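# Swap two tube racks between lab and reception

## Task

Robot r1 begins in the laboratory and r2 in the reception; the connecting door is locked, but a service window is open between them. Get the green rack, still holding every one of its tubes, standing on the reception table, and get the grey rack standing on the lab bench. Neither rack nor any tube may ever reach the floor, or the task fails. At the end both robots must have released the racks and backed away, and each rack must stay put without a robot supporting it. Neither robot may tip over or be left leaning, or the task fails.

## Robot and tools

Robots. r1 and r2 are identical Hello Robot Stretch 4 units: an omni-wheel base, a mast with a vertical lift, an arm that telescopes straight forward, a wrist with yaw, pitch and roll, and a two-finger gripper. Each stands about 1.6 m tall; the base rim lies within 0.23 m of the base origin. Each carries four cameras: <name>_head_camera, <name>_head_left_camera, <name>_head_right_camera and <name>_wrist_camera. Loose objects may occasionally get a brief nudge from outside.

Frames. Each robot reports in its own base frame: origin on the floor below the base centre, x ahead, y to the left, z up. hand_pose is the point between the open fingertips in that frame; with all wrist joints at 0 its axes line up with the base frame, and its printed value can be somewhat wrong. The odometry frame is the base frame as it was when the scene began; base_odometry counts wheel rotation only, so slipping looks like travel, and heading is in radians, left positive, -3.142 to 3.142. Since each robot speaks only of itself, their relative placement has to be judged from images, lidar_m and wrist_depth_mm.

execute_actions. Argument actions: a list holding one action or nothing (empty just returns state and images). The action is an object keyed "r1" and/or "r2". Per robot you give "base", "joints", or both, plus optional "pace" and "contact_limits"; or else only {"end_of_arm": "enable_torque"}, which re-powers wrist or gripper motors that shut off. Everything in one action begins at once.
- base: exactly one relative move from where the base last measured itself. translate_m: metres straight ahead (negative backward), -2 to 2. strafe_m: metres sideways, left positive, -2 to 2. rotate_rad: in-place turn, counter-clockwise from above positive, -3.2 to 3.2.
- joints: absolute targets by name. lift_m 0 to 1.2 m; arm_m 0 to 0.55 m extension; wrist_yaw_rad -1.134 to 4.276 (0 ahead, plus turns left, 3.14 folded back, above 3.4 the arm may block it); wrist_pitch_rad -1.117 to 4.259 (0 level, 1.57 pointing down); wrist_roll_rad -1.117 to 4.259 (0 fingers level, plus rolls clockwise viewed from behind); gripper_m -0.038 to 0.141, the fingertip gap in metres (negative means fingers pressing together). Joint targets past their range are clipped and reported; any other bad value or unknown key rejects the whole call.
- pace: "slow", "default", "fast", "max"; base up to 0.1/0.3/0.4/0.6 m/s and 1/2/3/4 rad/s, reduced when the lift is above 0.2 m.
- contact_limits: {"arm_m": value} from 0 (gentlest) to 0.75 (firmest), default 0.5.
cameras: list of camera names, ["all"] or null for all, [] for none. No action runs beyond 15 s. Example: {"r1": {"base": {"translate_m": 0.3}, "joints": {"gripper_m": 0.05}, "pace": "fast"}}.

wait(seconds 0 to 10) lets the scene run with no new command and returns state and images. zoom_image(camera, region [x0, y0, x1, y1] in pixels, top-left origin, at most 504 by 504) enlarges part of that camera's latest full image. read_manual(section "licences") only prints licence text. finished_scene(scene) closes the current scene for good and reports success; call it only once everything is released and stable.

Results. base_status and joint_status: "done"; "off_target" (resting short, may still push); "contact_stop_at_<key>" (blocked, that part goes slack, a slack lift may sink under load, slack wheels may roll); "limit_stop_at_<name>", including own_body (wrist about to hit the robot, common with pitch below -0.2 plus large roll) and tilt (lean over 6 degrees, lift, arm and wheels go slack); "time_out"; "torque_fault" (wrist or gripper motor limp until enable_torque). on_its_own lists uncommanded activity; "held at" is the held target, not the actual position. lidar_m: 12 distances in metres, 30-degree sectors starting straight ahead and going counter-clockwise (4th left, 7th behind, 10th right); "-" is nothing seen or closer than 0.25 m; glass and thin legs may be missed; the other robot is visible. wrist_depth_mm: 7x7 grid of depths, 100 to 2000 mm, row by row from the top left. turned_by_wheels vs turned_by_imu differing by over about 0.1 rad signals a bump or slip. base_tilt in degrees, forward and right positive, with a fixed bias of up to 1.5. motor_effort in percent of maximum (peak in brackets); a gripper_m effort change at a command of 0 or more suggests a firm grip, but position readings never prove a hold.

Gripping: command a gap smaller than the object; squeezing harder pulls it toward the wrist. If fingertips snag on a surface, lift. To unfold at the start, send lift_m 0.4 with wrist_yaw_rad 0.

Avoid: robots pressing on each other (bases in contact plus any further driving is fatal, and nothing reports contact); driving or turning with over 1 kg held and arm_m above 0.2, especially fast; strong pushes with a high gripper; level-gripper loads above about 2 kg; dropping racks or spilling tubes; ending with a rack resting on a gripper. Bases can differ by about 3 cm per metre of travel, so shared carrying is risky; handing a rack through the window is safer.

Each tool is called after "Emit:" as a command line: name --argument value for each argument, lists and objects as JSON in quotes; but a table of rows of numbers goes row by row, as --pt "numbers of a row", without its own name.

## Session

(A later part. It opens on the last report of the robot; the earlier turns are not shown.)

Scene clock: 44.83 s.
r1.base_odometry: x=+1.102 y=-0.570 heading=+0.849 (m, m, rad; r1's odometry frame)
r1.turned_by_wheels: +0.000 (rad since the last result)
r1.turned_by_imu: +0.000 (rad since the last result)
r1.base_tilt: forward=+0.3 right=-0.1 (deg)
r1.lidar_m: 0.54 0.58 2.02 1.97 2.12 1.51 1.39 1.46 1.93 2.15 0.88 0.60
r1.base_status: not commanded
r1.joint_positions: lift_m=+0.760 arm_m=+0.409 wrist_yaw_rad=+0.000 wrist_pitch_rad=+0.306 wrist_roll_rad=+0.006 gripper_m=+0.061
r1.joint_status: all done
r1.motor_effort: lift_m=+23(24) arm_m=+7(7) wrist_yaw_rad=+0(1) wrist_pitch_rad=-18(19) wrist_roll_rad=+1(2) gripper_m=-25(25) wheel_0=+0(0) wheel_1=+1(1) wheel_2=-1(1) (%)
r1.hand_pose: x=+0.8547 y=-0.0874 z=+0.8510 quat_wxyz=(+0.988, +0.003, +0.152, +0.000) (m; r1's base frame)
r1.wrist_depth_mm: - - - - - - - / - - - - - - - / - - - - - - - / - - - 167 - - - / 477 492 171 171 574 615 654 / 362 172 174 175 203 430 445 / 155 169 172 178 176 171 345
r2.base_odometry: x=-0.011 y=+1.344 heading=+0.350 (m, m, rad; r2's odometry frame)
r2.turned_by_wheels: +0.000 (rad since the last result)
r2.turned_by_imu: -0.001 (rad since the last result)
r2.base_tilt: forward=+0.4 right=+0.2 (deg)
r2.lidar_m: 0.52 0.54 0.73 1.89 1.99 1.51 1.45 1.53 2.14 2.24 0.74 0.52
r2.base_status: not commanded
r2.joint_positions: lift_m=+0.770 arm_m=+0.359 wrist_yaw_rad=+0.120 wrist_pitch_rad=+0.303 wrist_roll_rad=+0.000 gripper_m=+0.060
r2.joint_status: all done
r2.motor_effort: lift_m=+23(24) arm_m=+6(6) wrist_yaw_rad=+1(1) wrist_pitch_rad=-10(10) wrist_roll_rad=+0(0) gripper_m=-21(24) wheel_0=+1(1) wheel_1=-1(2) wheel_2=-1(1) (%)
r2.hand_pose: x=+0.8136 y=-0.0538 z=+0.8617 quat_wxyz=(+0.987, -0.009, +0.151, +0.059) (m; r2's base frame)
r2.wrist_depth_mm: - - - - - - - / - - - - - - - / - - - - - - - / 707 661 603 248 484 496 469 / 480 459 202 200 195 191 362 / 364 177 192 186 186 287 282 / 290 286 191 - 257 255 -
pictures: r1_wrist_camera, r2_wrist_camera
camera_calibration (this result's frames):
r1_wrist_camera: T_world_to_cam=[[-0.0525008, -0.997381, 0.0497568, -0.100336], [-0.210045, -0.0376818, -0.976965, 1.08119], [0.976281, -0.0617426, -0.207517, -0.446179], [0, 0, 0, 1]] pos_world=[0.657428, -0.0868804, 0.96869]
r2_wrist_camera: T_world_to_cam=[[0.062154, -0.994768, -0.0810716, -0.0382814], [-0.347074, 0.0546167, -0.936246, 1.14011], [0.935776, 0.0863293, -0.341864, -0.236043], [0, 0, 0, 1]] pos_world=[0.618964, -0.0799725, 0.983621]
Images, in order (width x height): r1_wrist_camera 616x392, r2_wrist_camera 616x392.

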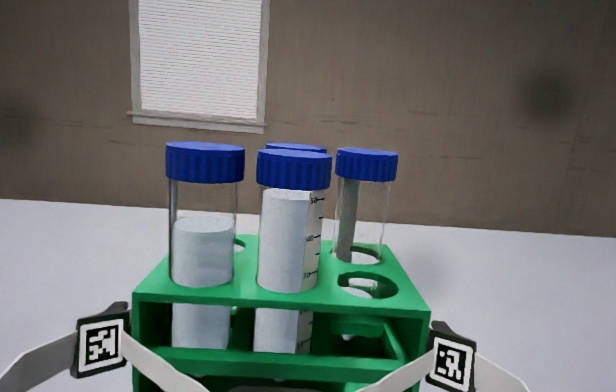

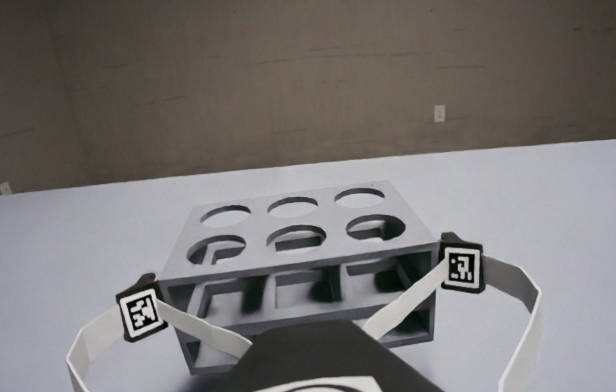

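Emit:
execute_actions --actions '[{"r1":{"joints":{"lift_m":1.02,"arm_m":0.0},"base":{"translate_m":-0.1}},"r2":{"joints":{"lift_m":1.02,"arm_m":0,"wrist_yaw_rad":0},"base":{"translate_m":-0.1}}}]' --cameras '[]'

Emit:
execute_actions --actions '[{"r1":{"base":{"rotate_rad":1.571},"pace":"slow"},"r2":{"base":{"rotate_rad":-1.571},"pace":"slow"}}]' --cameras '[]'

Emit:
execute_actions --actions '[{"r1":{"base":{"translate_m":1.0}},"r2":{"base":{"translate_m":1.15}}}]' --cameras '["r1_head_camera","r2_head_camera","r1_wrist_camera","r2_wrist_camera"]'

Scene clock: 50.60 s.
r1.base_odometry: x=+1.036 y=-0.645 heading=+0.850 (m, m, rad; r1's odometry frame)
r1.turned_by_wheels: +0.000 (rad since the last result)
r1.turned_by_imu: -0.001 (rad since the last result)
r1.base_tilt: forward=+0.2 right=-0.1 (deg)
r1.lidar_m: 0.39 0.70 2.02 1.99 1.98 1.41 1.29 1.34 1.79 2.16 0.99 0.45
r1.base_status: done
r1.joint_positions: lift_m=+1.020 arm_m=+0.002 wrist_yaw_rad=+0.000 wrist_pitch_rad=+0.306 wrist_roll_rad=+0.006 gripper_m=+0.061
r1.joint_status: all done
r1.motor_effort: lift_m=+23(24) arm_m=-8(9) wrist_yaw_rad=+1(2) wrist_pitch_rad=-17(19) wrist_roll_rad=+1(1) gripper_m=-24(21) wheel_0=+1(4) wheel_1=+1(4) wheel_2=+0(8) (%)
r1.hand_pose: x=+0.4482 y=-0.0875 z=+1.1110 quat_wxyz=(+0.988, +0.003, +0.152, -0.001) (m; r1's base frame)
r1.wrist_depth_mm: - - - - - - - / - - - - - - - / - - - - - - - / - - - 166 - - - / - 1118 171 171 - - - / 820 172 174 174 204 991 1025 / 156 168 172 177 176 171 778
r2.base_odometry: x=-0.105 y=+1.309 heading=+0.350 (m, m, rad; r2's odometry frame)
r2.turned_by_wheels: +0.000 (rad since the last result)
r2.turned_by_imu: -0.002 (rad since the last result)
r2.base_tilt: forward=+0.3 right=+0.2 (deg)
r2.lidar_m: 0.40 0.64 0.88 1.87 1.90 1.41 1.35 1.41 1.96 2.28 0.87 0.64
r2.base_status: done
r2.joint_positions: lift_m=+1.020 arm_m=+0.001 wrist_yaw_rad=+0.000 wrist_pitch_rad=+0.304 wrist_roll_rad=+0.000 gripper_m=+0.060
r2.joint_status: all done
r2.motor_effort: lift_m=+23(25) arm_m=-7(8) wrist_yaw_rad=+2(5) wrist_pitch_rad=-11(10) wrist_roll_rad=-1(2) gripper_m=-26(26) wheel_0=+0(6) wheel_1=+0(3) wheel_2=+0(10) (%)
r2.hand_pose: x=+0.4473 y=-0.0875 z=+1.1116 quat_wxyz=(+0.988, +0.000, +0.151, +0.000) (m; r2's base frame)
r2.wrist_depth_mm: - - - - - - - / - - - - - - - / - - - - - - - / - - - 248 1060 1078 - / 1060 1008 202 200 195 190 778 / 788 176 193 186 186 621 621 / 627 621 191 - 559 554 539
pictures: none
No camera images: the call's "cameras" was empty. Leave "cameras" out to get every camera's image.

Scene clock: 53.47 s.
r1.base_odometry: x=+1.036 y=-0.645 heading=+2.421 (m, m, rad; r1's odometry frame)
r1.turned_by_wheels: +1.571 (rad since the last result)
r1.turned_by_imu: +1.580 (rad since the last result)
r1.base_tilt: forward=+0.2 right=-0.1 (deg)
r1.lidar_m: 0.40 1.92 1.36 1.29 1.35 1.81 2.16 1.00 0.71 0.65 0.69 0.45
r1.base_status: done
r1.joint_positions: lift_m=+1.020 arm_m=+0.002 wrist_yaw_rad=+0.000 wrist_pitch_rad=+0.306 wrist_roll_rad=+0.007 gripper_m=+0.061
r1.joint_status: not commanded
r1.motor_effort: lift_m=+22(23) arm_m=-8(8) wrist_yaw_rad=+0(2) wrist_pitch_rad=-19(15) wrist_roll_rad=+1(0) gripper_m=-26(23) wheel_0=+0(4) wheel_1=+0(6) wheel_2=+1(5) (%)
r1.hand_pose: x=+0.4482 y=-0.0874 z=+1.1110 quat_wxyz=(+0.988, +0.003, +0.152, +0.000) (m; r1's base frame)
r1.wrist_depth_mm: 1661 1661 1708 1708 1756 1808 1756 / 1708 1708 1756 1756 - - 1863 / 1756 1756 1808 1808 - - 1921 / 1863 1863 1863 167 1921 - - / 1863 1921 171 172 - - - / 1921 173 174 175 203 - - / 155 168 172 178 176 171 -
r2.base_odometry: x=-0.105 y=+1.309 heading=-1.221 (m, m, rad; r2's odometry frame)
r2.turned_by_wheels: -1.571 (rad since the last result)
r2.turned_by_imu: -1.588 (rad since the last result)
r2.base_tilt: forward=+0.3 right=+0.3 (deg)
r2.lidar_m: 0.40 0.86 0.63 0.58 0.63 0.92 1.90 1.93 1.39 1.35 1.45 1.95
r2.base_status: done
r2.joint_positions: lift_m=+1.020 arm_m=+0.001 wrist_yaw_rad=+0.000 wrist_pitch_rad=+0.304 wrist_roll_rad=+0.000 gripper_m=+0.060
r2.joint_status: not commanded
r2.motor_effort: lift_m=+23(23) arm_m=-7(6) wrist_yaw_rad=+2(2) wrist_pitch_rad=-13(12) wrist_roll_rad=-2(2) gripper_m=-22(23) wheel_0=+1(5) wheel_1=+0(4) wheel_2=+1(4) (%)
r2.hand_pose: x=+0.4473 y=-0.0874 z=+1.1116 quat_wxyz=(+0.988, +0.000, +0.151, +0.000) (m; r2's base frame)
r2.wrist_depth_mm: - - 1983 1983 - - 1756 / - - - - - - 1808 / - - - - - - 1808 / - - - 249 - - 1863 / - - 202 200 195 190 1921 / - 176 193 186 186 1661 1618 / 1618 1661 191 - 1499 1499 1430
pictures: none
No camera images: the call's "cameras" was empty. Leave "cameras" out to get every camera's image.

Scene clock: 58.80 s.
r1.base_odometry: x=+0.285 y=+0.015 heading=+2.420 (m, m, rad; r1's odometry frame)
r1.turned_by_wheels: +0.000 (rad since the last result)
r1.turned_by_imu: -0.005 (rad since the last result)
r1.base_tilt: forward=+0.2 right=+0.0 (deg)
r1.lidar_m: 0.40 1.09 1.40 1.34 1.37 1.86 3.16 0.95 0.78 3.35 1.32 0.46
r1.base_status: done
r1.joint_positions: lift_m=+1.020 arm_m=+0.002 wrist_yaw_rad=+0.000 wrist_pitch_rad=+0.306 wrist_roll_rad=+0.007 gripper_m=+0.061
r1.joint_status: not commanded
r1.motor_effort: lift_m=+22(22) arm_m=-8(8) wrist_yaw_rad=+0(1) wrist_pitch_rad=-18(19) wrist_roll_rad=+0(1) gripper_m=-24(26) wheel_0=-1(4) wheel_1=-2(5) wheel_2=-1(9) (%)
r1.hand_pose: x=+0.4482 y=-0.0874 z=+1.1110 quat_wxyz=(+0.988, +0.003, +0.152, +0.000) (m; r1's base frame)
r1.wrist_depth_mm: 778 778 798 820 820 831 - / 788 809 831 842 842 866 - / 820 831 854 854 878 - - / 842 854 878 165 904 - - / 878 878 172 172 946 1182 1336 / 904 172 174 174 203 931 931 / 155 168 172 178 176 171 1025
r2.base_odometry: x=+0.289 y=+0.229 heading=-1.221 (m, m, rad; r2's odometry frame)
r2.turned_by_wheels: +0.000 (rad since the last result)
r2.turned_by_imu: -0.005 (rad since the last result)
r2.base_tilt: forward=+0.3 right=+0.3 (deg)
r2.lidar_m: 0.41 1.15 1.55 1.30 0.66 0.86 3.06 1.96 1.43 1.38 1.47 1.28
r2.base_status: done
r2.joint_positions: lift_m=+1.020 arm_m=+0.001 wrist_yaw_rad=+0.000 wrist_pitch_rad=+0.304 wrist_roll_rad=+0.000 gripper_m=+0.060
r2.joint_status: not commanded
r2.motor_effort: lift_m=+22(23) arm_m=-6(6) wrist_yaw_rad=+1(1) wrist_pitch_rad=-11(12) wrist_roll_rad=-1(2) gripper_m=-24(26) wheel_0=-1(3) wheel_1=+0(5) wheel_2=+2(9) (%)
r2.hand_pose: x=+0.4473 y=-0.0874 z=+1.1117 quat_wxyz=(+0.988, +0.000, +0.151, +0.000) (m; r2's base frame)
r2.wrist_depth_mm: - 917 946 946 931 960 946 / - 976 960 1008 976 991 1008 / - 1025 1025 1060 1025 1060 1060 / 1397 1078 1078 248 1078 1098 1138 / 946 1138 202 200 195 191 1205 / 1205 177 193 187 185 1281 1308 / 1308 1308 191 - 1336 1366 1366
pictures: r1_head_camera, r1_wrist_camera, r2_head_camera, r2_wrist_camera
camera_calibration (this result's frames):
r1_wrist_camera: T_world_to_cam=[[-0.0525188, -0.99738, 0.0497558, -0.134613], [-0.210118, -0.0376725, -0.97695, 1.24989], [0.976264, -0.0617628, -0.207589, 0.00472367], [0, 0, 0, 1]] pos_world=[0.250944, -0.0868823, 1.22876]
r2_wrist_camera: T_world_to_cam=[[-0.0574233, -0.995055, -0.0810392, 0.024761], [-0.338479, 0.0957699, -0.936088, 1.24844], [0.93922, -0.0263231, -0.342305, 0.184144], [0, 0, 0, 1]] pos_world=[0.25104, -0.0900769, 1.23369]
Images, in order (width x height): r1_head_camera 420x560, r1_wrist_camera 616x392, r2_head_camera 420x560, r2_wrist_camera 616x392.

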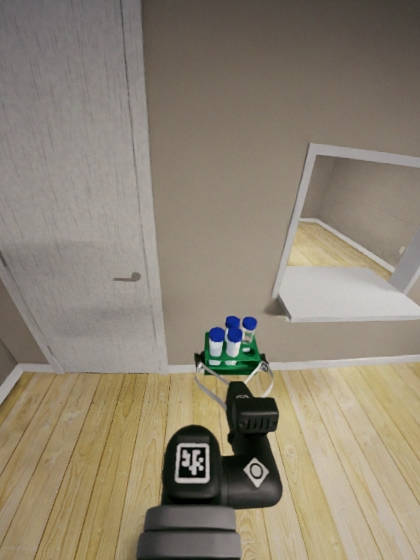

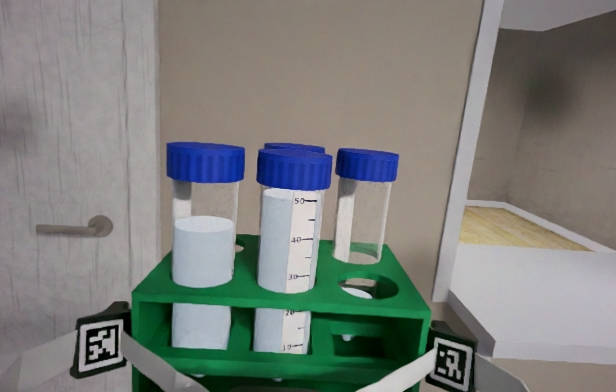

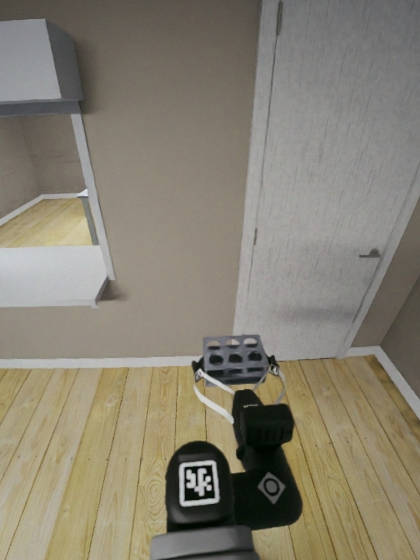

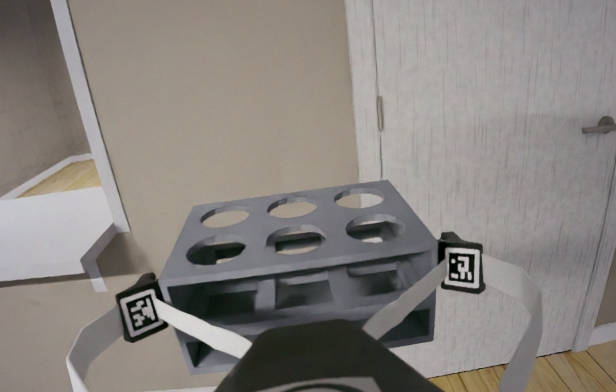

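Emit:
execute_actions --actions '[{"r1":{"base":{"strafe_m":-0.85},"joints":{"lift_m":0.92}},"r2":{"base":{"strafe_m":0.62},"joints":{"lift_m":0.92}}}]' --cameras '["r1_head_camera","r2_head_camera"]'

Scene clock: 64.87 s.
r1.base_odometry: x=+0.846 y=+0.654 heading=+2.421 (m, m, rad; r1's odometry frame)
r1.turned_by_wheels: +0.000 (rad since the last result)
r1.turned_by_imu: +0.000 (rad since the last result)
r1.base_tilt: forward=+0.3 right=-0.1 (deg)
r1.lidar_m: 0.38 0.93 1.52 2.21 2.29 0.47 0.45 0.47 0.61 2.47 1.70 0.47
r1.base_status: done
r1.joint_positions: lift_m=+0.920 arm_m=+0.002 wrist_yaw_rad=+0.000 wrist_pitch_rad=+0.306 wrist_roll_rad=+0.007 gripper_m=+0.061
r1.joint_status: all done
r1.motor_effort: lift_m=+17(21) arm_m=-8(8) wrist_yaw_rad=+1(0) wrist_pitch_rad=-17(18) wrist_roll_rad=+1(0) gripper_m=-26(25) wheel_0=+1(8) wheel_1=+2(6) wheel_2=-1(1) (%)
r1.hand_pose: x=+0.4482 y=-0.0874 z=+1.0115 quat_wxyz=(+0.988, +0.003, +0.152, -0.001) (m; r1's base frame)
r1.wrist_depth_mm: 820 - - - - - 878 / 842 - - - - 1008 904 / 878 991 - - - 976 946 / 904 1008 1160 165 - 976 960 / 931 778 171 172 904 976 1008 / 960 172 174 173 203 1025 1060 / 156 170 172 178 176 171 1078
r2.base_odometry: x=+0.871 y=+0.441 heading=-1.221 (m, m, rad; r2's odometry frame)
r2.turned_by_wheels: +0.000 (rad since the last result)
r2.turned_by_imu: +0.000 (rad since the last result)
r2.base_tilt: forward=+0.3 right=+0.2 (deg)
r2.lidar_m: 0.40 1.10 1.90 2.69 0.44 0.32 0.31 2.81 2.07 1.99 1.76 1.33
r2.base_status: done
r2.joint_positions: lift_m=+0.920 arm_m=+0.001 wrist_yaw_rad=+0.000 wrist_pitch_rad=+0.304 wrist_roll_rad=+0.000 gripper_m=+0.060
r2.joint_status: all done
r2.motor_effort: lift_m=+16(22) arm_m=-7(7) wrist_yaw_rad=+1(1) wrist_pitch_rad=-12(11) wrist_roll_rad=+1(1) gripper_m=-20(26) wheel_0=+0(8) wheel_1=+0(7) wheel_2=+1(4) (%)
r2.hand_pose: x=+0.4473 y=-0.0874 z=+1.0122 quat_wxyz=(+0.988, +0.000, +0.151, +0.000) (m; r2's base frame)
r2.wrist_depth_mm: - - - 976 976 991 991 / - - - 1060 1025 1042 1042 / - - - 1118 1098 1078 1118 / 1060 976 946 249 1118 1182 1160 / 1160 1160 202 199 195 191 1255 / 1229 176 193 187 186 1336 1336 / 1308 1336 191 - 1366 1366 1308
pictures: r1_head_camera, r2_head_camera
Images, in order (width x height): r1_head_camera 420x560, r2_head_camera 420x560.

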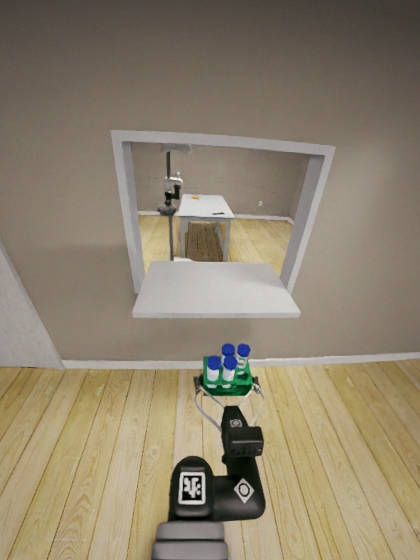

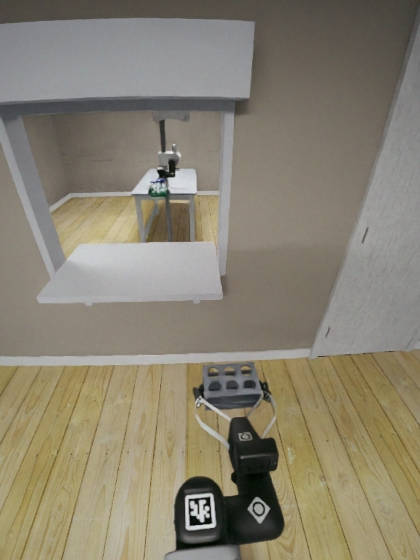

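Emit:
execute_actions --actions '[{"r1":{"base":{"translate_m":0.3}},"r2":{"base":{"translate_m":0.45}}}]' --cameras '[]'

Emit:
execute_actions --actions '[{"r1":{"base":{"strafe_m":-0.18},"joints":{"arm_m":0.1}},"r2":{"base":{"strafe_m":0.15},"joints":{"arm_m":0.1}}}]' --cameras '["r1_head_camera","r2_head_camera","r1_wrist_camera","r2_wrist_camera"]'

Scene clock: 70.63 s.
r1.base_odometry: x=+0.621 y=+0.852 heading=+2.421 (m, m, rad; r1's odometry frame)
r1.turned_by_wheels: +0.000 (rad since the last result)
r1.turned_by_imu: -0.003 (rad since the last result)
r1.base_tilt: forward=+0.3 right=+0.0 (deg)
r1.lidar_m: 0.39 0.64 1.17 2.22 2.31 3.06 0.74 0.78 2.59 2.51 1.27 0.47
r1.base_status: done
r1.joint_positions: lift_m=+0.920 arm_m=+0.002 wrist_yaw_rad=+0.000 wrist_pitch_rad=+0.306 wrist_roll_rad=+0.007 gripper_m=+0.061
r1.joint_status: not commanded
r1.motor_effort: lift_m=+17(17) arm_m=-8(8) wrist_yaw_rad=+1(1) wrist_pitch_rad=-17(19) wrist_roll_rad=+1(1) gripper_m=-25(25) wheel_0=+0(4) wheel_1=-1(7) wheel_2=+0(8) (%)
r1.hand_pose: x=+0.4482 y=-0.0874 z=+1.0115 quat_wxyz=(+0.988, +0.003, +0.152, +0.000) (m; r1's base frame)
r1.wrist_depth_mm: 647 - - - - - 676 / 661 - 1708 - - - 683 / 668 - 1576 - - - 661 / 676 - - 165 - - 661 / 668 768 172 172 904 946 691 / 564 172 174 173 203 676 699 / 155 169 172 177 177 171 544
r2.base_odometry: x=+1.025 y=+0.019 heading=-1.221 (m, m, rad; r2's odometry frame)
r2.turned_by_wheels: +0.000 (rad since the last result)
r2.turned_by_imu: -0.004 (rad since the last result)
r2.base_tilt: forward=+0.3 right=+0.2 (deg)
r2.lidar_m: 0.41 0.66 0.93 2.69 2.82 0.81 0.75 2.83 2.09 2.01 1.17 0.87
r2.base_status: done
r2.joint_positions: lift_m=+0.920 arm_m=+0.001 wrist_yaw_rad=+0.000 wrist_pitch_rad=+0.304 wrist_roll_rad=+0.000 gripper_m=+0.060
r2.joint_status: not commanded
r2.motor_effort: lift_m=+16(16) arm_m=-7(7) wrist_yaw_rad=+1(1) wrist_pitch_rad=-11(11) wrist_roll_rad=-1(2) gripper_m=-29(25) wheel_0=-1(2) wheel_1=+0(5) wheel_2=+0(8) (%)
r2.hand_pose: x=+0.4473 y=-0.0874 z=+1.0122 quat_wxyz=(+0.988, +0.000, +0.151, +0.000) (m; r2's base frame)
r2.wrist_depth_mm: - - - - 559 564 569 / - - - - 591 591 609 / - - - - 621 627 634 / - 991 904 248 647 668 676 / 723 691 202 200 195 191 732 / 544 177 193 187 186 768 778 / 473 480 191 - 809 831 842
pictures: none
No camera images: the call's "cameras" was empty. Leave "cameras" out to get every camera's image.

Scene clock: 72.50 s.
r1.base_odometry: x=+0.740 y=+0.987 heading=+2.420 (m, m, rad; r1's odometry frame)
r1.turned_by_wheels: +0.000 (rad since the last result)
r1.turned_by_imu: -0.001 (rad since the last result)
r1.base_tilt: forward=+0.0 right=+0.0 (deg)
r1.lidar_m: 0.49 0.65 1.16 2.41 2.48 0.77 0.75 0.76 2.44 2.33 1.28 0.69
r1.base_status: done
r1.joint_positions: lift_m=+0.920 arm_m=+0.099 wrist_yaw_rad=+0.000 wrist_pitch_rad=+0.306 wrist_roll_rad=+0.007 gripper_m=+0.061
r1.joint_status: all done
r1.motor_effort: lift_m=+17(17) arm_m=+7(11) wrist_yaw_rad=+0(1) wrist_pitch_rad=-19(18) wrist_roll_rad=+1(2) gripper_m=-25(26) wheel_0=-1(8) wheel_1=-1(10) wheel_2=-1(3) (%)
r1.hand_pose: x=+0.5447 y=-0.0874 z=+1.0115 quat_wxyz=(+0.988, +0.003, +0.152, -0.001) (m; r1's base frame)
r1.wrist_depth_mm: - - - - - 621 504 / - - - - - 609 525 / - 1060 - - - 597 544 / - - - 166 - 585 564 / 750 768 171 172 - 591 585 / 564 173 174 174 203 597 609 / 155 168 172 177 176 171 634
r2.base_odometry: x=+1.166 y=+0.070 heading=-1.221 (m, m, rad; r2's odometry frame)
r2.turned_by_wheels: +0.000 (rad since the last result)
r2.turned_by_imu: +0.000 (rad since the last result)
r2.base_tilt: forward=+0.3 right=+0.2 (deg)
r2.lidar_m: 0.51 0.64 1.22 2.55 2.69 0.77 0.74 3.01 2.27 2.17 1.17 0.69
r2.base_status: done
r2.joint_positions: lift_m=+0.920 arm_m=+0.099 wrist_yaw_rad=+0.000 wrist_pitch_rad=+0.304 wrist_roll_rad=+0.000 gripper_m=+0.060
r2.joint_status: all done
r2.motor_effort: lift_m=+16(16) arm_m=+6(6) wrist_yaw_rad=+1(1) wrist_pitch_rad=-10(10) wrist_roll_rad=+3(1) gripper_m=-23(17) wheel_0=+0(8) wheel_1=-1(10) wheel_2=+0(1) (%)
r2.hand_pose: x=+0.5451 y=-0.0874 z=+1.0122 quat_wxyz=(+0.988, +0.000, +0.151, +0.000) (m; r2's base frame)
r2.wrist_depth_mm: - - - - - 477 484 / - 1078 - - - 500 508 / - - - - - 539 539 / - - 917 248 640 569 574 / 723 691 202 199 194 190 615 / 539 176 192 186 186 439 661 / 436 427 191 - 389 394 715
pictures: r1_head_camera, r1_wrist_camera, r2_head_camera, r2_wrist_camera
camera_calibration (this result's frames):
r1_wrist_camera: T_world_to_cam=[[-0.0527099, -0.99737, 0.0497563, -0.124541], [-0.210136, -0.037632, -0.976948, 1.17291], [0.97625, -0.0619503, -0.207599, -0.110139], [0, 0, 0, 1]] pos_world=[0.347429, -0.0868972, 1.12921]
r2_wrist_camera: T_world_to_cam=[[-0.0573028, -0.995062, -0.0810396, 0.0222808], [-0.338484, 0.0957291, -0.93609, 1.18841], [0.939226, -0.02621, -0.342298, 0.0582672], [0, 0, 0, 1]] pos_world=[0.348808, -0.0900674, 1.13421]
Images, in order (width x height): r1_head_camera 420x560, r1_wrist_camera 616x392, r2_head_camera 420x560, r2_wrist_camera 616x392.

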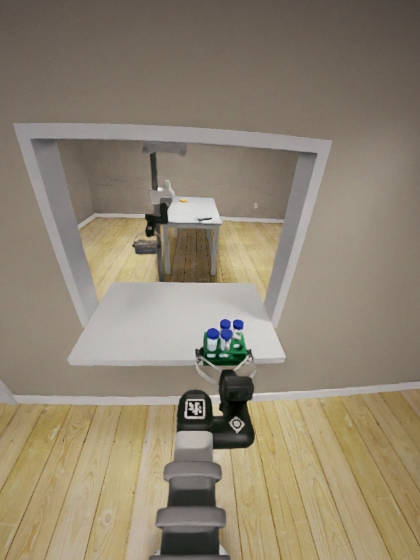

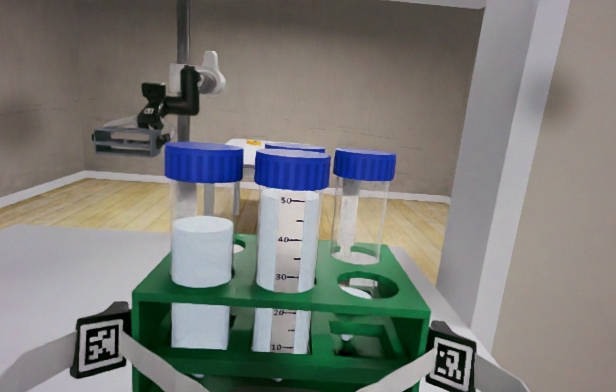

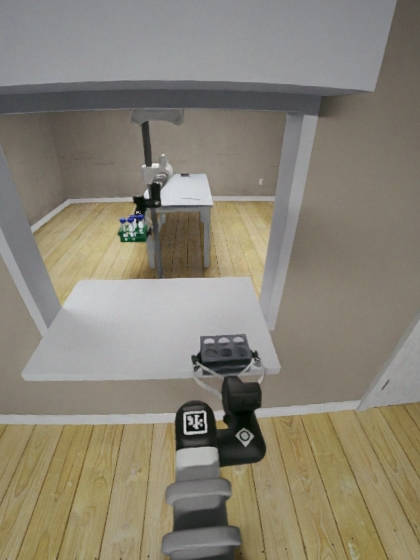

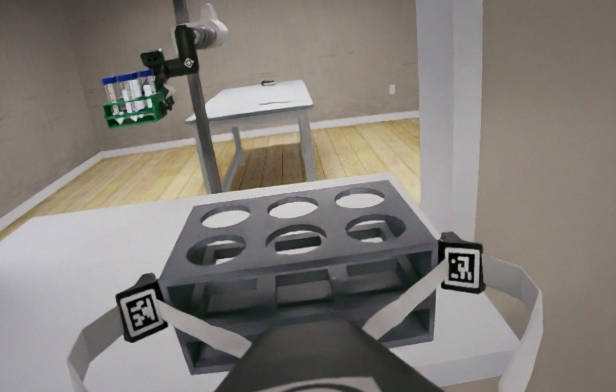

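Emit:
execute_actions --actions '[{"r1":{"joints":{"arm_m":0.3,"lift_m":0.86},"pace":"slow"},"r2":{"base":{"strafe_m":0.04},"joints":{"arm_m":0.3,"lift_m":0.86},"pace":"slow"}}]' --cameras '["r1_head_camera","r2_head_camera","r1_wrist_camera","r2_wrist_camera"]'

Scene clock: 78.77 s.
r1.base_odometry: x=+0.740 y=+0.987 heading=+2.420 (m, m, rad; r1's odometry frame)
r1.turned_by_wheels: +0.000 (rad since the last result)
r1.turned_by_imu: -0.001 (rad since the last result)
r1.base_tilt: forward=+0.3 right=-0.2 (deg)
r1.lidar_m: 0.64 0.65 1.16 2.39 2.48 0.78 0.74 0.75 2.43 2.33 1.27 0.67
r1.base_status: not commanded
r1.joint_positions: lift_m=+0.860 arm_m=+0.299 wrist_yaw_rad=+0.000 wrist_pitch_rad=+0.306 wrist_roll_rad=+0.007 gripper_m=+0.061
r1.joint_status: all done
r1.motor_effort: lift_m=+16(16) arm_m=+8(7) wrist_yaw_rad=+0(1) wrist_pitch_rad=-17(17) wrist_roll_rad=+0(1) gripper_m=-26(24) wheel_0=-1(1) wheel_1=-1(1) wheel_2=-1(1) (%)
r1.hand_pose: x=+0.7446 y=-0.0874 z=+0.9516 quat_wxyz=(+0.988, +0.003, +0.152, -0.001) (m; r1's base frame)
r1.wrist_depth_mm: - - - - - - 427 / - 768 - - - - 421 / 683 788 - - - - 413 / 580 - - 167 - - 410 / 609 627 172 172 732 - 402 / 455 172 174 174 203 512 399 / 156 168 172 178 176 171 394
r2.base_odometry: x=+1.204 y=+0.084 heading=-1.221 (m, m, rad; r2's odometry frame)
r2.turned_by_wheels: +0.000 (rad since the last result)
r2.turned_by_imu: -0.002 (rad since the last result)
r2.base_tilt: forward=+0.3 right=+0.2 (deg)
r2.lidar_m: 0.62 0.64 1.26 2.49 2.64 0.77 0.75 3.09 2.30 2.20 1.19 0.64
r2.base_status: done
r2.joint_positions: lift_m=+0.860 arm_m=+0.299 wrist_yaw_rad=+0.000 wrist_pitch_rad=+0.304 wrist_roll_rad=+0.000 gripper_m=+0.060
r2.joint_status: all done
r2.motor_effort: lift_m=+16(16) arm_m=+7(6) wrist_yaw_rad=+1(1) wrist_pitch_rad=-12(11) wrist_roll_rad=+1(1) gripper_m=-25(21) wheel_0=+0(7) wheel_1=+2(3) wheel_2=-1(0) (%)
r2.hand_pose: x=+0.7450 y=-0.0874 z=+0.9522 quat_wxyz=(+0.988, +0.000, +0.151, +0.000) (m; r2's base frame)
r2.wrist_depth_mm: - - 1366 - - - 353 / - 768 - - - - 368 / 559 - - - - - 377 / - - 1464 248 585 603 382 / 580 554 202 200 195 191 389 / 439 177 193 187 186 349 347 / 351 345 191 - 312 309 -
pictures: r1_head_camera, r1_wrist_camera, r2_head_camera, r2_wrist_camera
camera_calibration (this result's frames):
r1_wrist_camera: T_world_to_cam=[[-0.0527091, -0.99737, 0.0497571, -0.111021], [-0.210149, -0.0376322, -0.976945, 1.15638], [0.976247, -0.0619503, -0.207613, -0.31777], [0, 0, 0, 1]] pos_world=[0.547383, -0.0868972, 1.06927]
r2_wrist_camera: T_world_to_cam=[[-0.0574072, -0.995056, -0.0810397, 0.0289285], [-0.338473, 0.0957647, -0.93609, 1.19995], [0.939223, -0.0263085, -0.342298, -0.150066], [0, 0, 0, 1]] pos_world=[0.548759, -0.0900757, 1.07424]
Images, in order (width x height): r1_head_camera 420x560, r1_wrist_camera 616x392, r2_head_camera 420x560, r2_wrist_camera 616x392.

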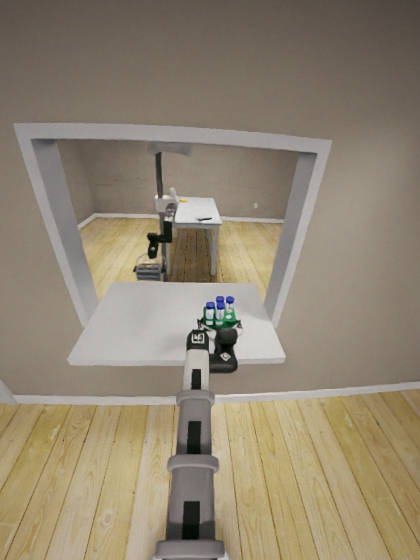

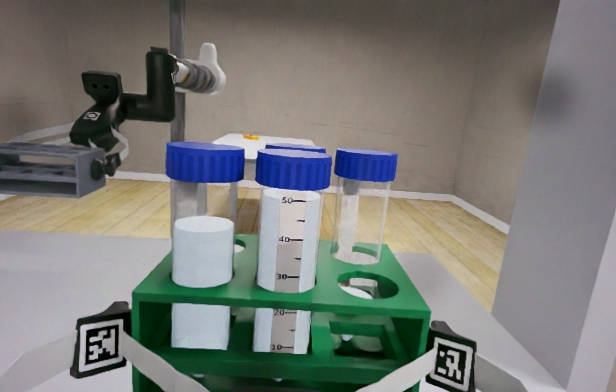

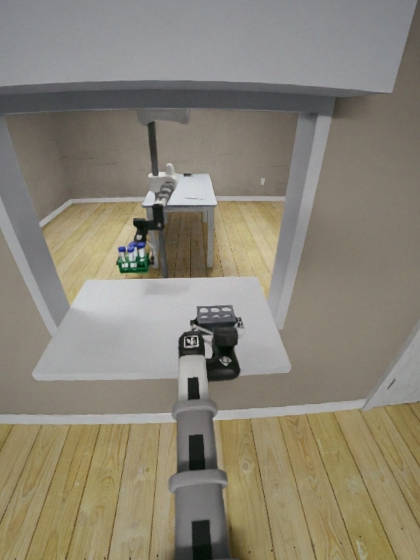

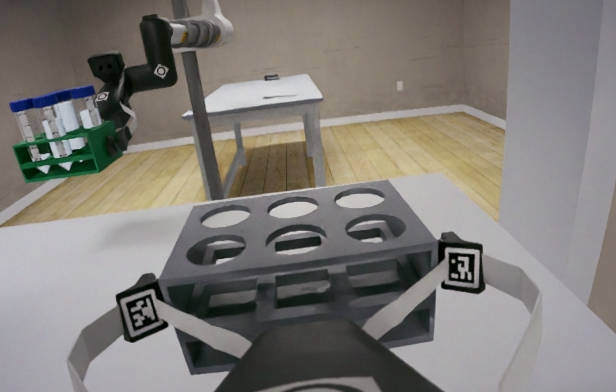

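Emit:
execute_actions --actions '[{"r1":{"joints":{"arm_m":0.44,"lift_m":0.78},"pace":"slow"},"r2":{"joints":{"arm_m":0.44,"lift_m":0.79},"pace":"slow"}}]' --cameras '["r1_head_camera","r2_head_camera","r1_wrist_camera","r2_wrist_camera"]'

Scene clock: 83.43 s.
r1.base_odometry: x=+0.740 y=+0.987 heading=+2.420 (m, m, rad; r1's odometry frame)
r1.turned_by_wheels: +0.000 (rad since the last result)
r1.turned_by_imu: -0.001 (rad since the last result)
r1.base_tilt: forward=+0.3 right=+0.1 (deg)
r1.lidar_m: 0.62 0.66 1.19 2.40 2.48 0.78 0.74 0.75 2.44 2.31 1.30 0.68
r1.base_status: not commanded
r1.joint_positions: lift_m=+0.780 arm_m=+0.439 wrist_yaw_rad=+0.000 wrist_pitch_rad=+0.306 wrist_roll_rad=+0.007 gripper_m=+0.061
r1.joint_status: all done
r1.motor_effort: lift_m=+16(15) arm_m=+7(9) wrist_yaw_rad=+0(2) wrist_pitch_rad=-19(19) wrist_roll_rad=+1(1) gripper_m=-24(24) wheel_0=-1(2) wheel_1=-1(1) wheel_2=-1(1) (%)
r1.hand_pose: x=+0.8846 y=-0.0874 z=+0.8715 quat_wxyz=(+0.988, +0.003, +0.152, -0.001) (m; r1's base frame)
r1.wrist_depth_mm: - 1118 - - - - - / 504 788 - - - - - / - - - - - - - / - - - 167 - - - / 421 436 172 172 508 - - / 317 172 174 174 204 379 368 / 156 169 172 177 176 171 303
r2.base_odometry: x=+1.204 y=+0.084 heading=-1.221 (m, m, rad; r2's odometry frame)
r2.turned_by_wheels: +0.000 (rad since the last result)
r2.turned_by_imu: -0.002 (rad since the last result)
r2.base_tilt: forward=+0.3 right=+0.3 (deg)
r2.lidar_m: 0.61 0.65 1.23 2.51 2.62 0.77 0.75 3.08 2.30 2.21 1.18 0.63
r2.base_status: not commanded
r2.joint_positions: lift_m=+0.790 arm_m=+0.439 wrist_yaw_rad=+0.000 wrist_pitch_rad=+0.304 wrist_roll_rad=+0.000 gripper_m=+0.060
r2.joint_status: all done
r2.motor_effort: lift_m=+15(16) arm_m=+6(8) wrist_yaw_rad=+1(1) wrist_pitch_rad=-10(11) wrist_roll_rad=-1(1) gripper_m=-22(23) wheel_0=+0(0) wheel_1=+2(2) wheel_2=-1(1) (%)
r2.hand_pose: x=+0.8850 y=-0.0874 z=+0.8822 quat_wxyz=(+0.988, +0.000, +0.151, +0.000) (m; r2's base frame)
r2.wrist_depth_mm: - 609 - - - - - / 504 - - - - - - / 496 - - - - - - / - - 535 249 430 439 - / 427 407 203 199 195 191 319 / 322 177 192 187 186 254 250 / 256 252 191 - 229 225 -
pictures: r1_head_camera, r1_wrist_camera, r2_head_camera, r2_wrist_camera
camera_calibration (this result's frames):
r1_wrist_camera: T_world_to_cam=[[-0.0527064, -0.99737, 0.0497581, -0.0996632], [-0.21017, -0.0376324, -0.97694, 1.10765], [0.976243, -0.0619486, -0.207633, -0.471032], [0, 0, 0, 1]] pos_world=[0.687384, -0.0868971, 0.98927]
r2_wrist_camera: T_world_to_cam=[[-0.0574126, -0.995056, -0.0810397, 0.0312967], [-0.338473, 0.0957666, -0.93609, 1.18182], [0.939223, -0.0263136, -0.342298, -0.305516], [0, 0, 0, 1]] pos_world=[0.688758, -0.0900761, 1.00425]
Images, in order (width x height): r1_head_camera 420x560, r1_wrist_camera 616x392, r2_head_camera 420x560, r2_wrist_camera 616x392.

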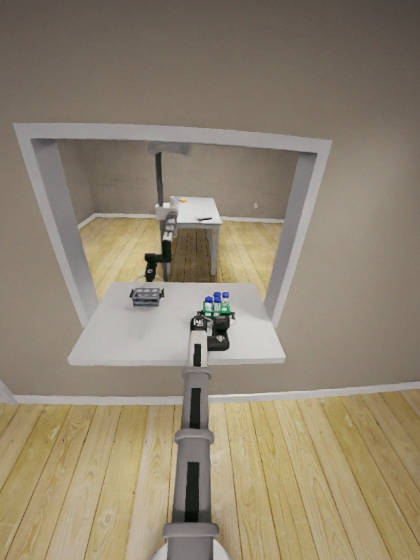

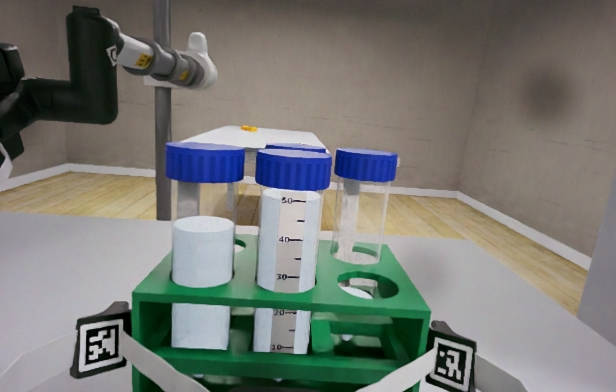

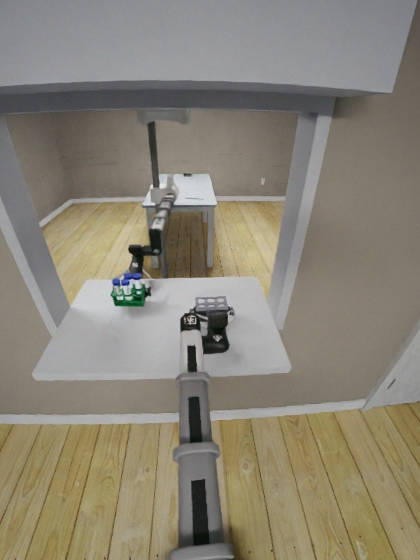

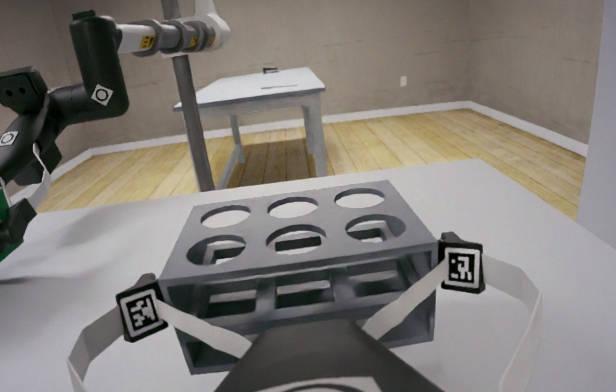

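Targets: r1 ≈0.746, r2 ≈0.757.

Emit:
execute_actions --actions '[{"r1":{"joints":{"lift_m":0.746},"pace":"slow"},"r2":{"joints":{"lift_m":0.757},"pace":"slow"}}]' --cameras '["r1_wrist_camera","r2_wrist_camera"]'

Scene clock: 85.60 s.
r1.base_odometry: x=+0.740 y=+0.987 heading=+2.420 (m, m, rad; r1's odometry frame)
r1.turned_by_wheels: +0.000 (rad since the last result)
r1.turned_by_imu: -0.001 (rad since the last result)
r1.base_tilt: forward=+0.2 right=+0.0 (deg)
r1.lidar_m: 0.62 0.63 1.16 2.40 2.47 0.79 0.73 0.74 2.45 2.32 1.26 0.66
r1.base_status: not commanded
r1.joint_positions: lift_m=+0.746 arm_m=+0.439 wrist_yaw_rad=+0.000 wrist_pitch_rad=+0.306 wrist_roll_rad=+0.007 gripper_m=+0.061
r1.joint_status: all done
r1.motor_effort: lift_m=+16(16) arm_m=+8(8) wrist_yaw_rad=+0(1) wrist_pitch_rad=-18(19) wrist_roll_rad=+0(1) gripper_m=-25(23) wheel_0=-1(2) wheel_1=-1(1) wheel_2=-1(1) (%)
r1.hand_pose: x=+0.8846 y=-0.0874 z=+0.8375 quat_wxyz=(+0.988, +0.003, +0.152, -0.001) (m; r1's base frame)
r1.wrist_depth_mm: - 1118 - - - - - / 500 778 - - - - - / - - 1863 - - - - / 504 539 484 167 - - - / 343 355 172 172 413 439 - / 258 172 174 173 203 309 322 / 155 169 172 178 176 171 245
r2.base_odometry: x=+1.204 y=+0.084 heading=-1.221 (m, m, rad; r2's odometry frame)
r2.turned_by_wheels: +0.000 (rad since the last result)
r2.turned_by_imu: -0.001 (rad since the last result)
r2.base_tilt: forward=+0.3 right=+0.2 (deg)
r2.lidar_m: 0.62 0.64 1.26 2.52 2.63 0.77 0.76 3.10 2.28 2.20 1.15 0.64
r2.base_status: not commanded
r2.joint_positions: lift_m=+0.757 arm_m=+0.439 wrist_yaw_rad=+0.000 wrist_pitch_rad=+0.304 wrist_roll_rad=+0.000 gripper_m=+0.060
r2.joint_status: all done
r2.motor_effort: lift_m=+15(15) arm_m=+6(6) wrist_yaw_rad=+1(1) wrist_pitch_rad=-12(12) wrist_roll_rad=+1(0) gripper_m=-21(20) wheel_0=+0(0) wheel_1=+2(2) wheel_2=-1(1) (%)
r2.hand_pose: x=+0.8850 y=-0.0874 z=+0.8492 quat_wxyz=(+0.988, +0.000, +0.151, +0.000) (m; r2's base frame)
r2.wrist_depth_mm: - 621 - - - - - / 508 - - - - - - / 496 - - - - - - / 469 477 442 248 355 362 347 / 351 336 202 200 195 191 262 / 265 176 192 187 186 209 211 / 212 208 191 - 193 187 -
pictures: r1_wrist_camera, r2_wrist_camera
camera_calibration (this result's frames):
r1_wrist_camera: T_world_to_cam=[[-0.0527065, -0.99737, 0.0497582, -0.0979714], [-0.21017, -0.0376325, -0.97694, 1.07444], [0.976243, -0.0619488, -0.207633, -0.478093], [0, 0, 0, 1]] pos_world=[0.687386, -0.0868971, 0.95527]
r2_wrist_camera: T_world_to_cam=[[-0.0574127, -0.995056, -0.0810397, 0.0286228], [-0.338473, 0.0957666, -0.93609, 1.15093], [0.939223, -0.0263137, -0.342298, -0.316812], [0, 0, 0, 1]] pos_world=[0.68876, -0.0900761, 0.971252]
Images, in order (width x height): r1_wrist_camera 616x392, r2_wrist_camera 616x392.

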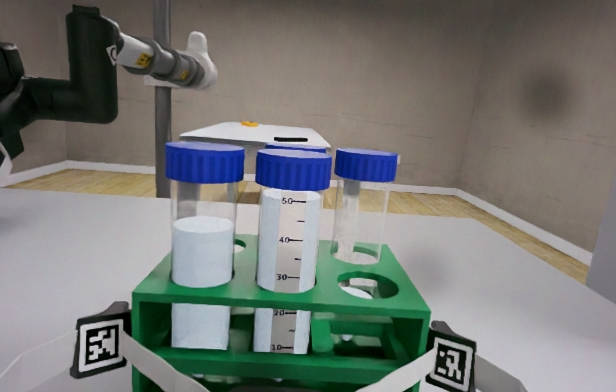

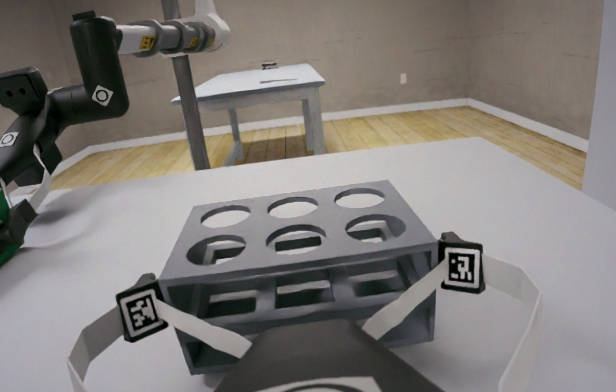

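Matches grasp depths. Release.

Emit:
execute_actions --actions '[{"r1":{"joints":{"gripper_m":0.141},"pace":"slow"},"r2":{"joints":{"gripper_m":0.141},"pace":"slow"}}]' --cameras '[]'

Emit:
execute_actions --actions '[{"r1":{"joints":{"arm_m":0.2}},"r2":{"joints":{"arm_m":0.2}}}]' --cameras '[]'

Emit:
execute_actions --actions '[{"r1":{"base":{"strafe_m":0.33},"joints":{"arm_m":0.15}},"r2":{"base":{"strafe_m":0.33},"joints":{"arm_m":0.15}}}]' --cameras '["r1_head_camera","r2_head_camera","r1_wrist_camera","r2_wrist_camera"]'

Scene clock: 92.40 s.
r1.base_odometry: x=+0.740 y=+0.987 heading=+2.420 (m, m, rad; r1's odometry frame)
r1.turned_by_wheels: +0.000 (rad since the last result)
r1.turned_by_imu: -0.002 (rad since the last result)
r1.base_tilt: forward=+0.4 right=-0.1 (deg)
r1.lidar_m: 0.62 0.66 1.16 2.41 2.49 0.77 0.72 0.74 2.46 2.33 1.26 0.66
r1.base_status: not commanded
r1.joint_positions: lift_m=+0.746 arm_m=+0.439 wrist_yaw_rad=+0.000 wrist_pitch_rad=+0.303 wrist_roll_rad=+0.007 gripper_m=+0.141
r1.joint_status: all done
r1.motor_effort: lift_m=+16(15) arm_m=+8(8) wrist_yaw_rad=+1(0) wrist_pitch_rad=-8(19) wrist_roll_rad=+1(1) gripper_m=-1(23) wheel_0=-2(2) wheel_1=-1(1) wheel_2=-1(1) (%)
r1.hand_pose: x=+0.8849 y=-0.0874 z=+0.8384 quat_wxyz=(+0.989, +0.003, +0.151, -0.001) (m; r1's base frame)
r1.wrist_depth_mm: - 1138 - - - - - / 508 778 - - - - - / - - - - - - - / 525 1255 492 186 - - - / 349 364 195 193 424 449 - / 263 190 196 197 215 315 327 / 211 194 190 191 197 230 250
r2.base_odometry: x=+1.204 y=+0.084 heading=-1.221 (m, m, rad; r2's odometry frame)
r2.turned_by_wheels: +0.000 (rad since the last result)
r2.turned_by_imu: -0.003 (rad since the last result)
r2.base_tilt: forward=+0.3 right=+0.2 (deg)
r2.lidar_m: 0.61 0.66 1.24 2.51 2.65 0.77 0.74 3.06 2.29 2.22 1.17 0.63
r2.base_status: not commanded
r2.joint_positions: lift_m=+0.757 arm_m=+0.439 wrist_yaw_rad=+0.000 wrist_pitch_rad=+0.302 wrist_roll_rad=+0.000 gripper_m=+0.141
r2.joint_status: all done
r2.motor_effort: lift_m=+15(15) arm_m=+7(6) wrist_yaw_rad=+1(1) wrist_pitch_rad=-8(9) wrist_roll_rad=+0(0) gripper_m=+1(27) wheel_0=+0(1) wheel_1=+2(2) wheel_2=-1(1) (%)
r2.hand_pose: x=+0.8852 y=-0.0874 z=+0.8496 quat_wxyz=(+0.989, +0.000, +0.151, +0.000) (m; r2's base frame)
r2.wrist_depth_mm: - 621 - - - - - / 508 - - - - - - / 496 - - - - - - / 484 480 445 267 362 364 349 / 351 340 221 238 215 249 265 / 268 208 204 204 215 216 217 / 222 211 210 - 198 187 -
pictures: none
No camera images: the call's "cameras" was empty. Leave "cameras" out to get every camera's image.

Scene clock: 94.23 s.
r1.base_odometry: x=+0.740 y=+0.987 heading=+2.420 (m, m, rad; r1's odometry frame)
r1.turned_by_wheels: +0.000 (rad since the last result)
r1.turned_by_imu: +0.000 (rad since the last result)
r1.base_tilt: forward=+0.2 right=+0.0 (deg)
r1.lidar_m: 0.63 0.64 1.17 2.41 2.47 0.79 0.75 0.74 2.46 2.32 1.29 0.70
r1.base_status: not commanded
r1.joint_positions: lift_m=+0.746 arm_m=+0.201 wrist_yaw_rad=+0.000 wrist_pitch_rad=+0.302 wrist_roll_rad=+0.007 gripper_m=+0.141
r1.joint_status: all done
r1.motor_effort: lift_m=+16(16) arm_m=-8(8) wrist_yaw_rad=+0(1) wrist_pitch_rad=-8(9) wrist_roll_rad=+1(0) gripper_m=+0(2) wheel_0=-1(2) wheel_1=-1(1) wheel_2=-1(1) (%)
r1.hand_pose: x=+0.6477 y=-0.0874 z=+0.8385 quat_wxyz=(+0.989, +0.003, +0.151, -0.001) (m; r1's base frame)
r1.wrist_depth_mm: - - - - - - 433 / - - - - - - 430 / - - - - - - 433 / 469 564 549 433 715 574 452 / 353 368 384 402 427 452 462 / 264 206 282 291 300 317 329 / 222 225 226 233 235 241 251
r2.base_odometry: x=+1.204 y=+0.084 heading=-1.221 (m, m, rad; r2's odometry frame)
r2.turned_by_wheels: +0.000 (rad since the last result)
r2.turned_by_imu: -0.001 (rad since the last result)
r2.base_tilt: forward=+0.3 right=+0.2 (deg)
r2.lidar_m: 0.61 0.65 1.26 2.50 2.64 0.77 0.75 3.07 2.27 2.20 1.18 0.64
r2.base_status: not commanded
r2.joint_positions: lift_m=+0.757 arm_m=+0.201 wrist_yaw_rad=+0.000 wrist_pitch_rad=+0.302 wrist_roll_rad=+0.000 gripper_m=+0.141
r2.joint_status: all done
r2.motor_effort: lift_m=+15(16) arm_m=-7(7) wrist_yaw_rad=+2(1) wrist_pitch_rad=-6(6) wrist_roll_rad=+0(1) gripper_m=-4(1) wheel_0=+0(0) wheel_1=+2(2) wheel_2=-1(1) (%)
r2.hand_pose: x=+0.6474 y=-0.0874 z=+0.8496 quat_wxyz=(+0.989, +0.000, +0.151, +0.000) (m; r2's base frame)
r2.wrist_depth_mm: - - 1336 - - 469 377 / - - - - - 496 402 / 512 788 661 488 585 480 427 / 484 484 427 415 389 368 349 / 357 342 324 309 289 250 265 / 268 208 233 230 232 232 235 / 230 229 230 - 240 559 569
pictures: none
No camera images: the call's "cameras" was empty. Leave "cameras" out to get every camera's image.

Scene clock: 96.67 s.
r1.base_odometry: x=+0.522 y=+0.739 heading=+2.420 (m, m, rad; r1's odometry frame)
r1.turned_by_wheels: +0.000 (rad since the last result)
r1.turned_by_imu: -0.001 (rad since the last result)
r1.base_tilt: forward=+0.3 right=+0.0 (deg)
r1.lidar_m: 0.61 0.64 1.12 2.06 2.14 2.83 0.73 0.76 2.80 2.65 0.94 0.66
r1.base_status: done
r1.joint_positions: lift_m=+0.746 arm_m=+0.151 wrist_yaw_rad=+0.000 wrist_pitch_rad=+0.302 wrist_roll_rad=+0.007 gripper_m=+0.141
r1.joint_status: all done
r1.motor_effort: lift_m=+16(16) arm_m=-8(6) wrist_yaw_rad=+1(1) wrist_pitch_rad=-9(7) wrist_roll_rad=+1(1) gripper_m=+0(1) wheel_0=+1(7) wheel_1=-2(7) wheel_2=+0(2) (%)
r1.hand_pose: x=+0.5977 y=-0.0874 z=+0.8385 quat_wxyz=(+0.989, +0.003, +0.151, -0.001) (m; r1's base frame)
r1.wrist_depth_mm: 430 - - - - - - / 436 - - - 1464 - - / 439 - - - - - - / 452 559 544 554 723 676 496 / 353 368 384 404 427 455 477 / 265 206 282 291 300 317 329 / 258 263 262 267 270 276 281
r2.base_odometry: x=+1.514 y=+0.197 heading=-1.221 (m, m, rad; r2's odometry frame)
r2.turned_by_wheels: +0.000 (rad since the last result)
r2.turned_by_imu: +0.000 (rad since the last result)
r2.base_tilt: forward=+0.3 right=+0.2 (deg)
r2.lidar_m: 0.63 0.66 1.24 2.18 2.30 0.77 0.74 0.79 2.63 2.54 0.90 0.65
r2.base_status: done
r2.joint_positions: lift_m=+0.757 arm_m=+0.151 wrist_yaw_rad=+0.000 wrist_pitch_rad=+0.302 wrist_roll_rad=+0.000 gripper_m=+0.141
r2.joint_status: all done
r2.motor_effort: lift_m=+15(15) arm_m=-7(7) wrist_yaw_rad=+1(2) wrist_pitch_rad=-6(6) wrist_roll_rad=-1(3) gripper_m=+2(0) wheel_0=+2(5) wheel_1=+0(10) wheel_2=-1(0) (%)
r2.hand_pose: x=+0.5974 y=-0.0875 z=+0.8496 quat_wxyz=(+0.989, +0.000, +0.151, +0.000) (m; r2's base frame)
r2.wrist_depth_mm: - - - - 1281 - - / 512 - - - - - - / 500 - 609 559 585 496 496 / 477 484 445 415 392 368 351 / 357 342 325 307 290 287 294 / 290 208 285 286 585 597 615 / 591 597 603 - 627 647 654
pictures: r1_head_camera, r1_wrist_camera, r2_head_camera, r2_wrist_camera
camera_calibration (this result's frames):
r1_wrist_camera: T_world_to_cam=[[-0.0528707, -0.99737, 0.0495712, -0.112885], [-0.206716, -0.0376344, -0.977677, 1.01362], [0.976971, -0.0619376, -0.204182, -0.201081], [0, 0, 0, 1]] pos_world=[0.400013, -0.0868963, 0.955528]
r2_wrist_camera: T_world_to_cam=[[-0.0574651, -0.995046, -0.0811203, 0.0121967], [-0.33715, 0.0958231, -0.936562, 1.05356], [0.939696, -0.0264699, -0.340986, -0.0479673], [0, 0, 0, 1]] pos_world=[0.400985, -0.0900893, 0.971362]
Images, in order (width x height): r1_head_camera 420x560, r1_wrist_camera 616x392, r2_head_camera 420x560, r2_wrist_camera 616x392.

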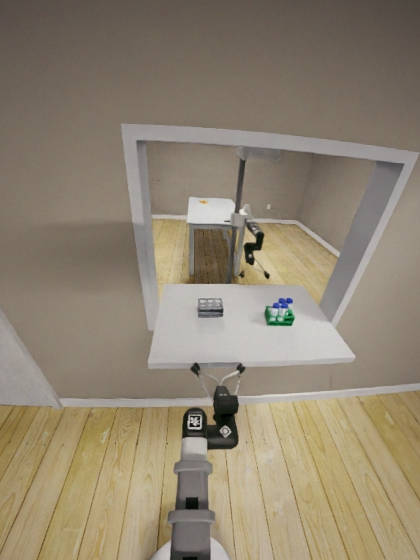

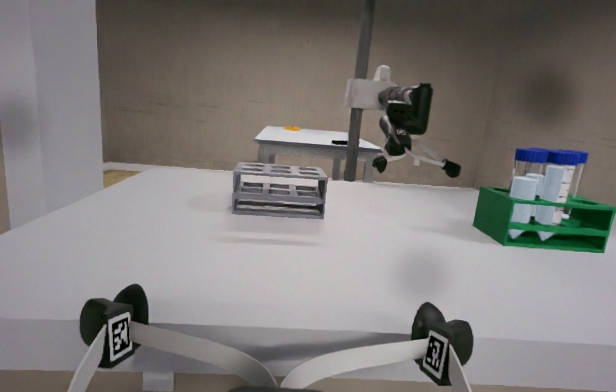

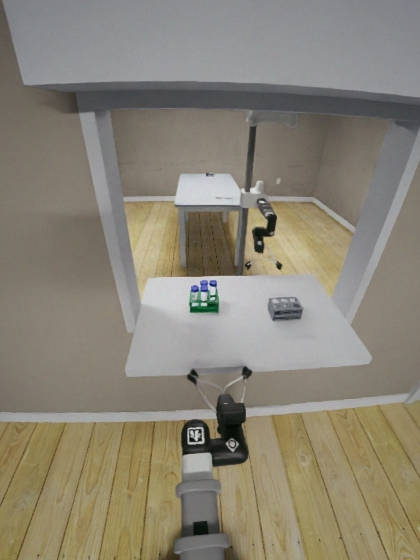

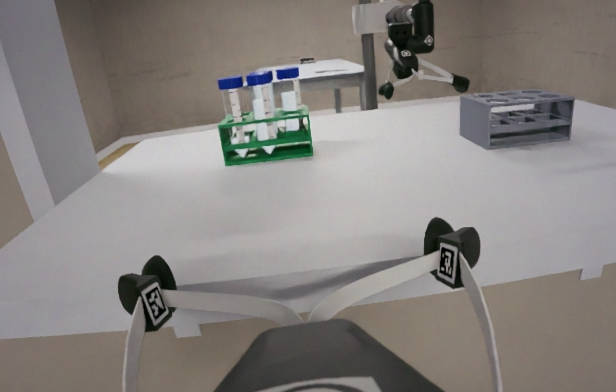

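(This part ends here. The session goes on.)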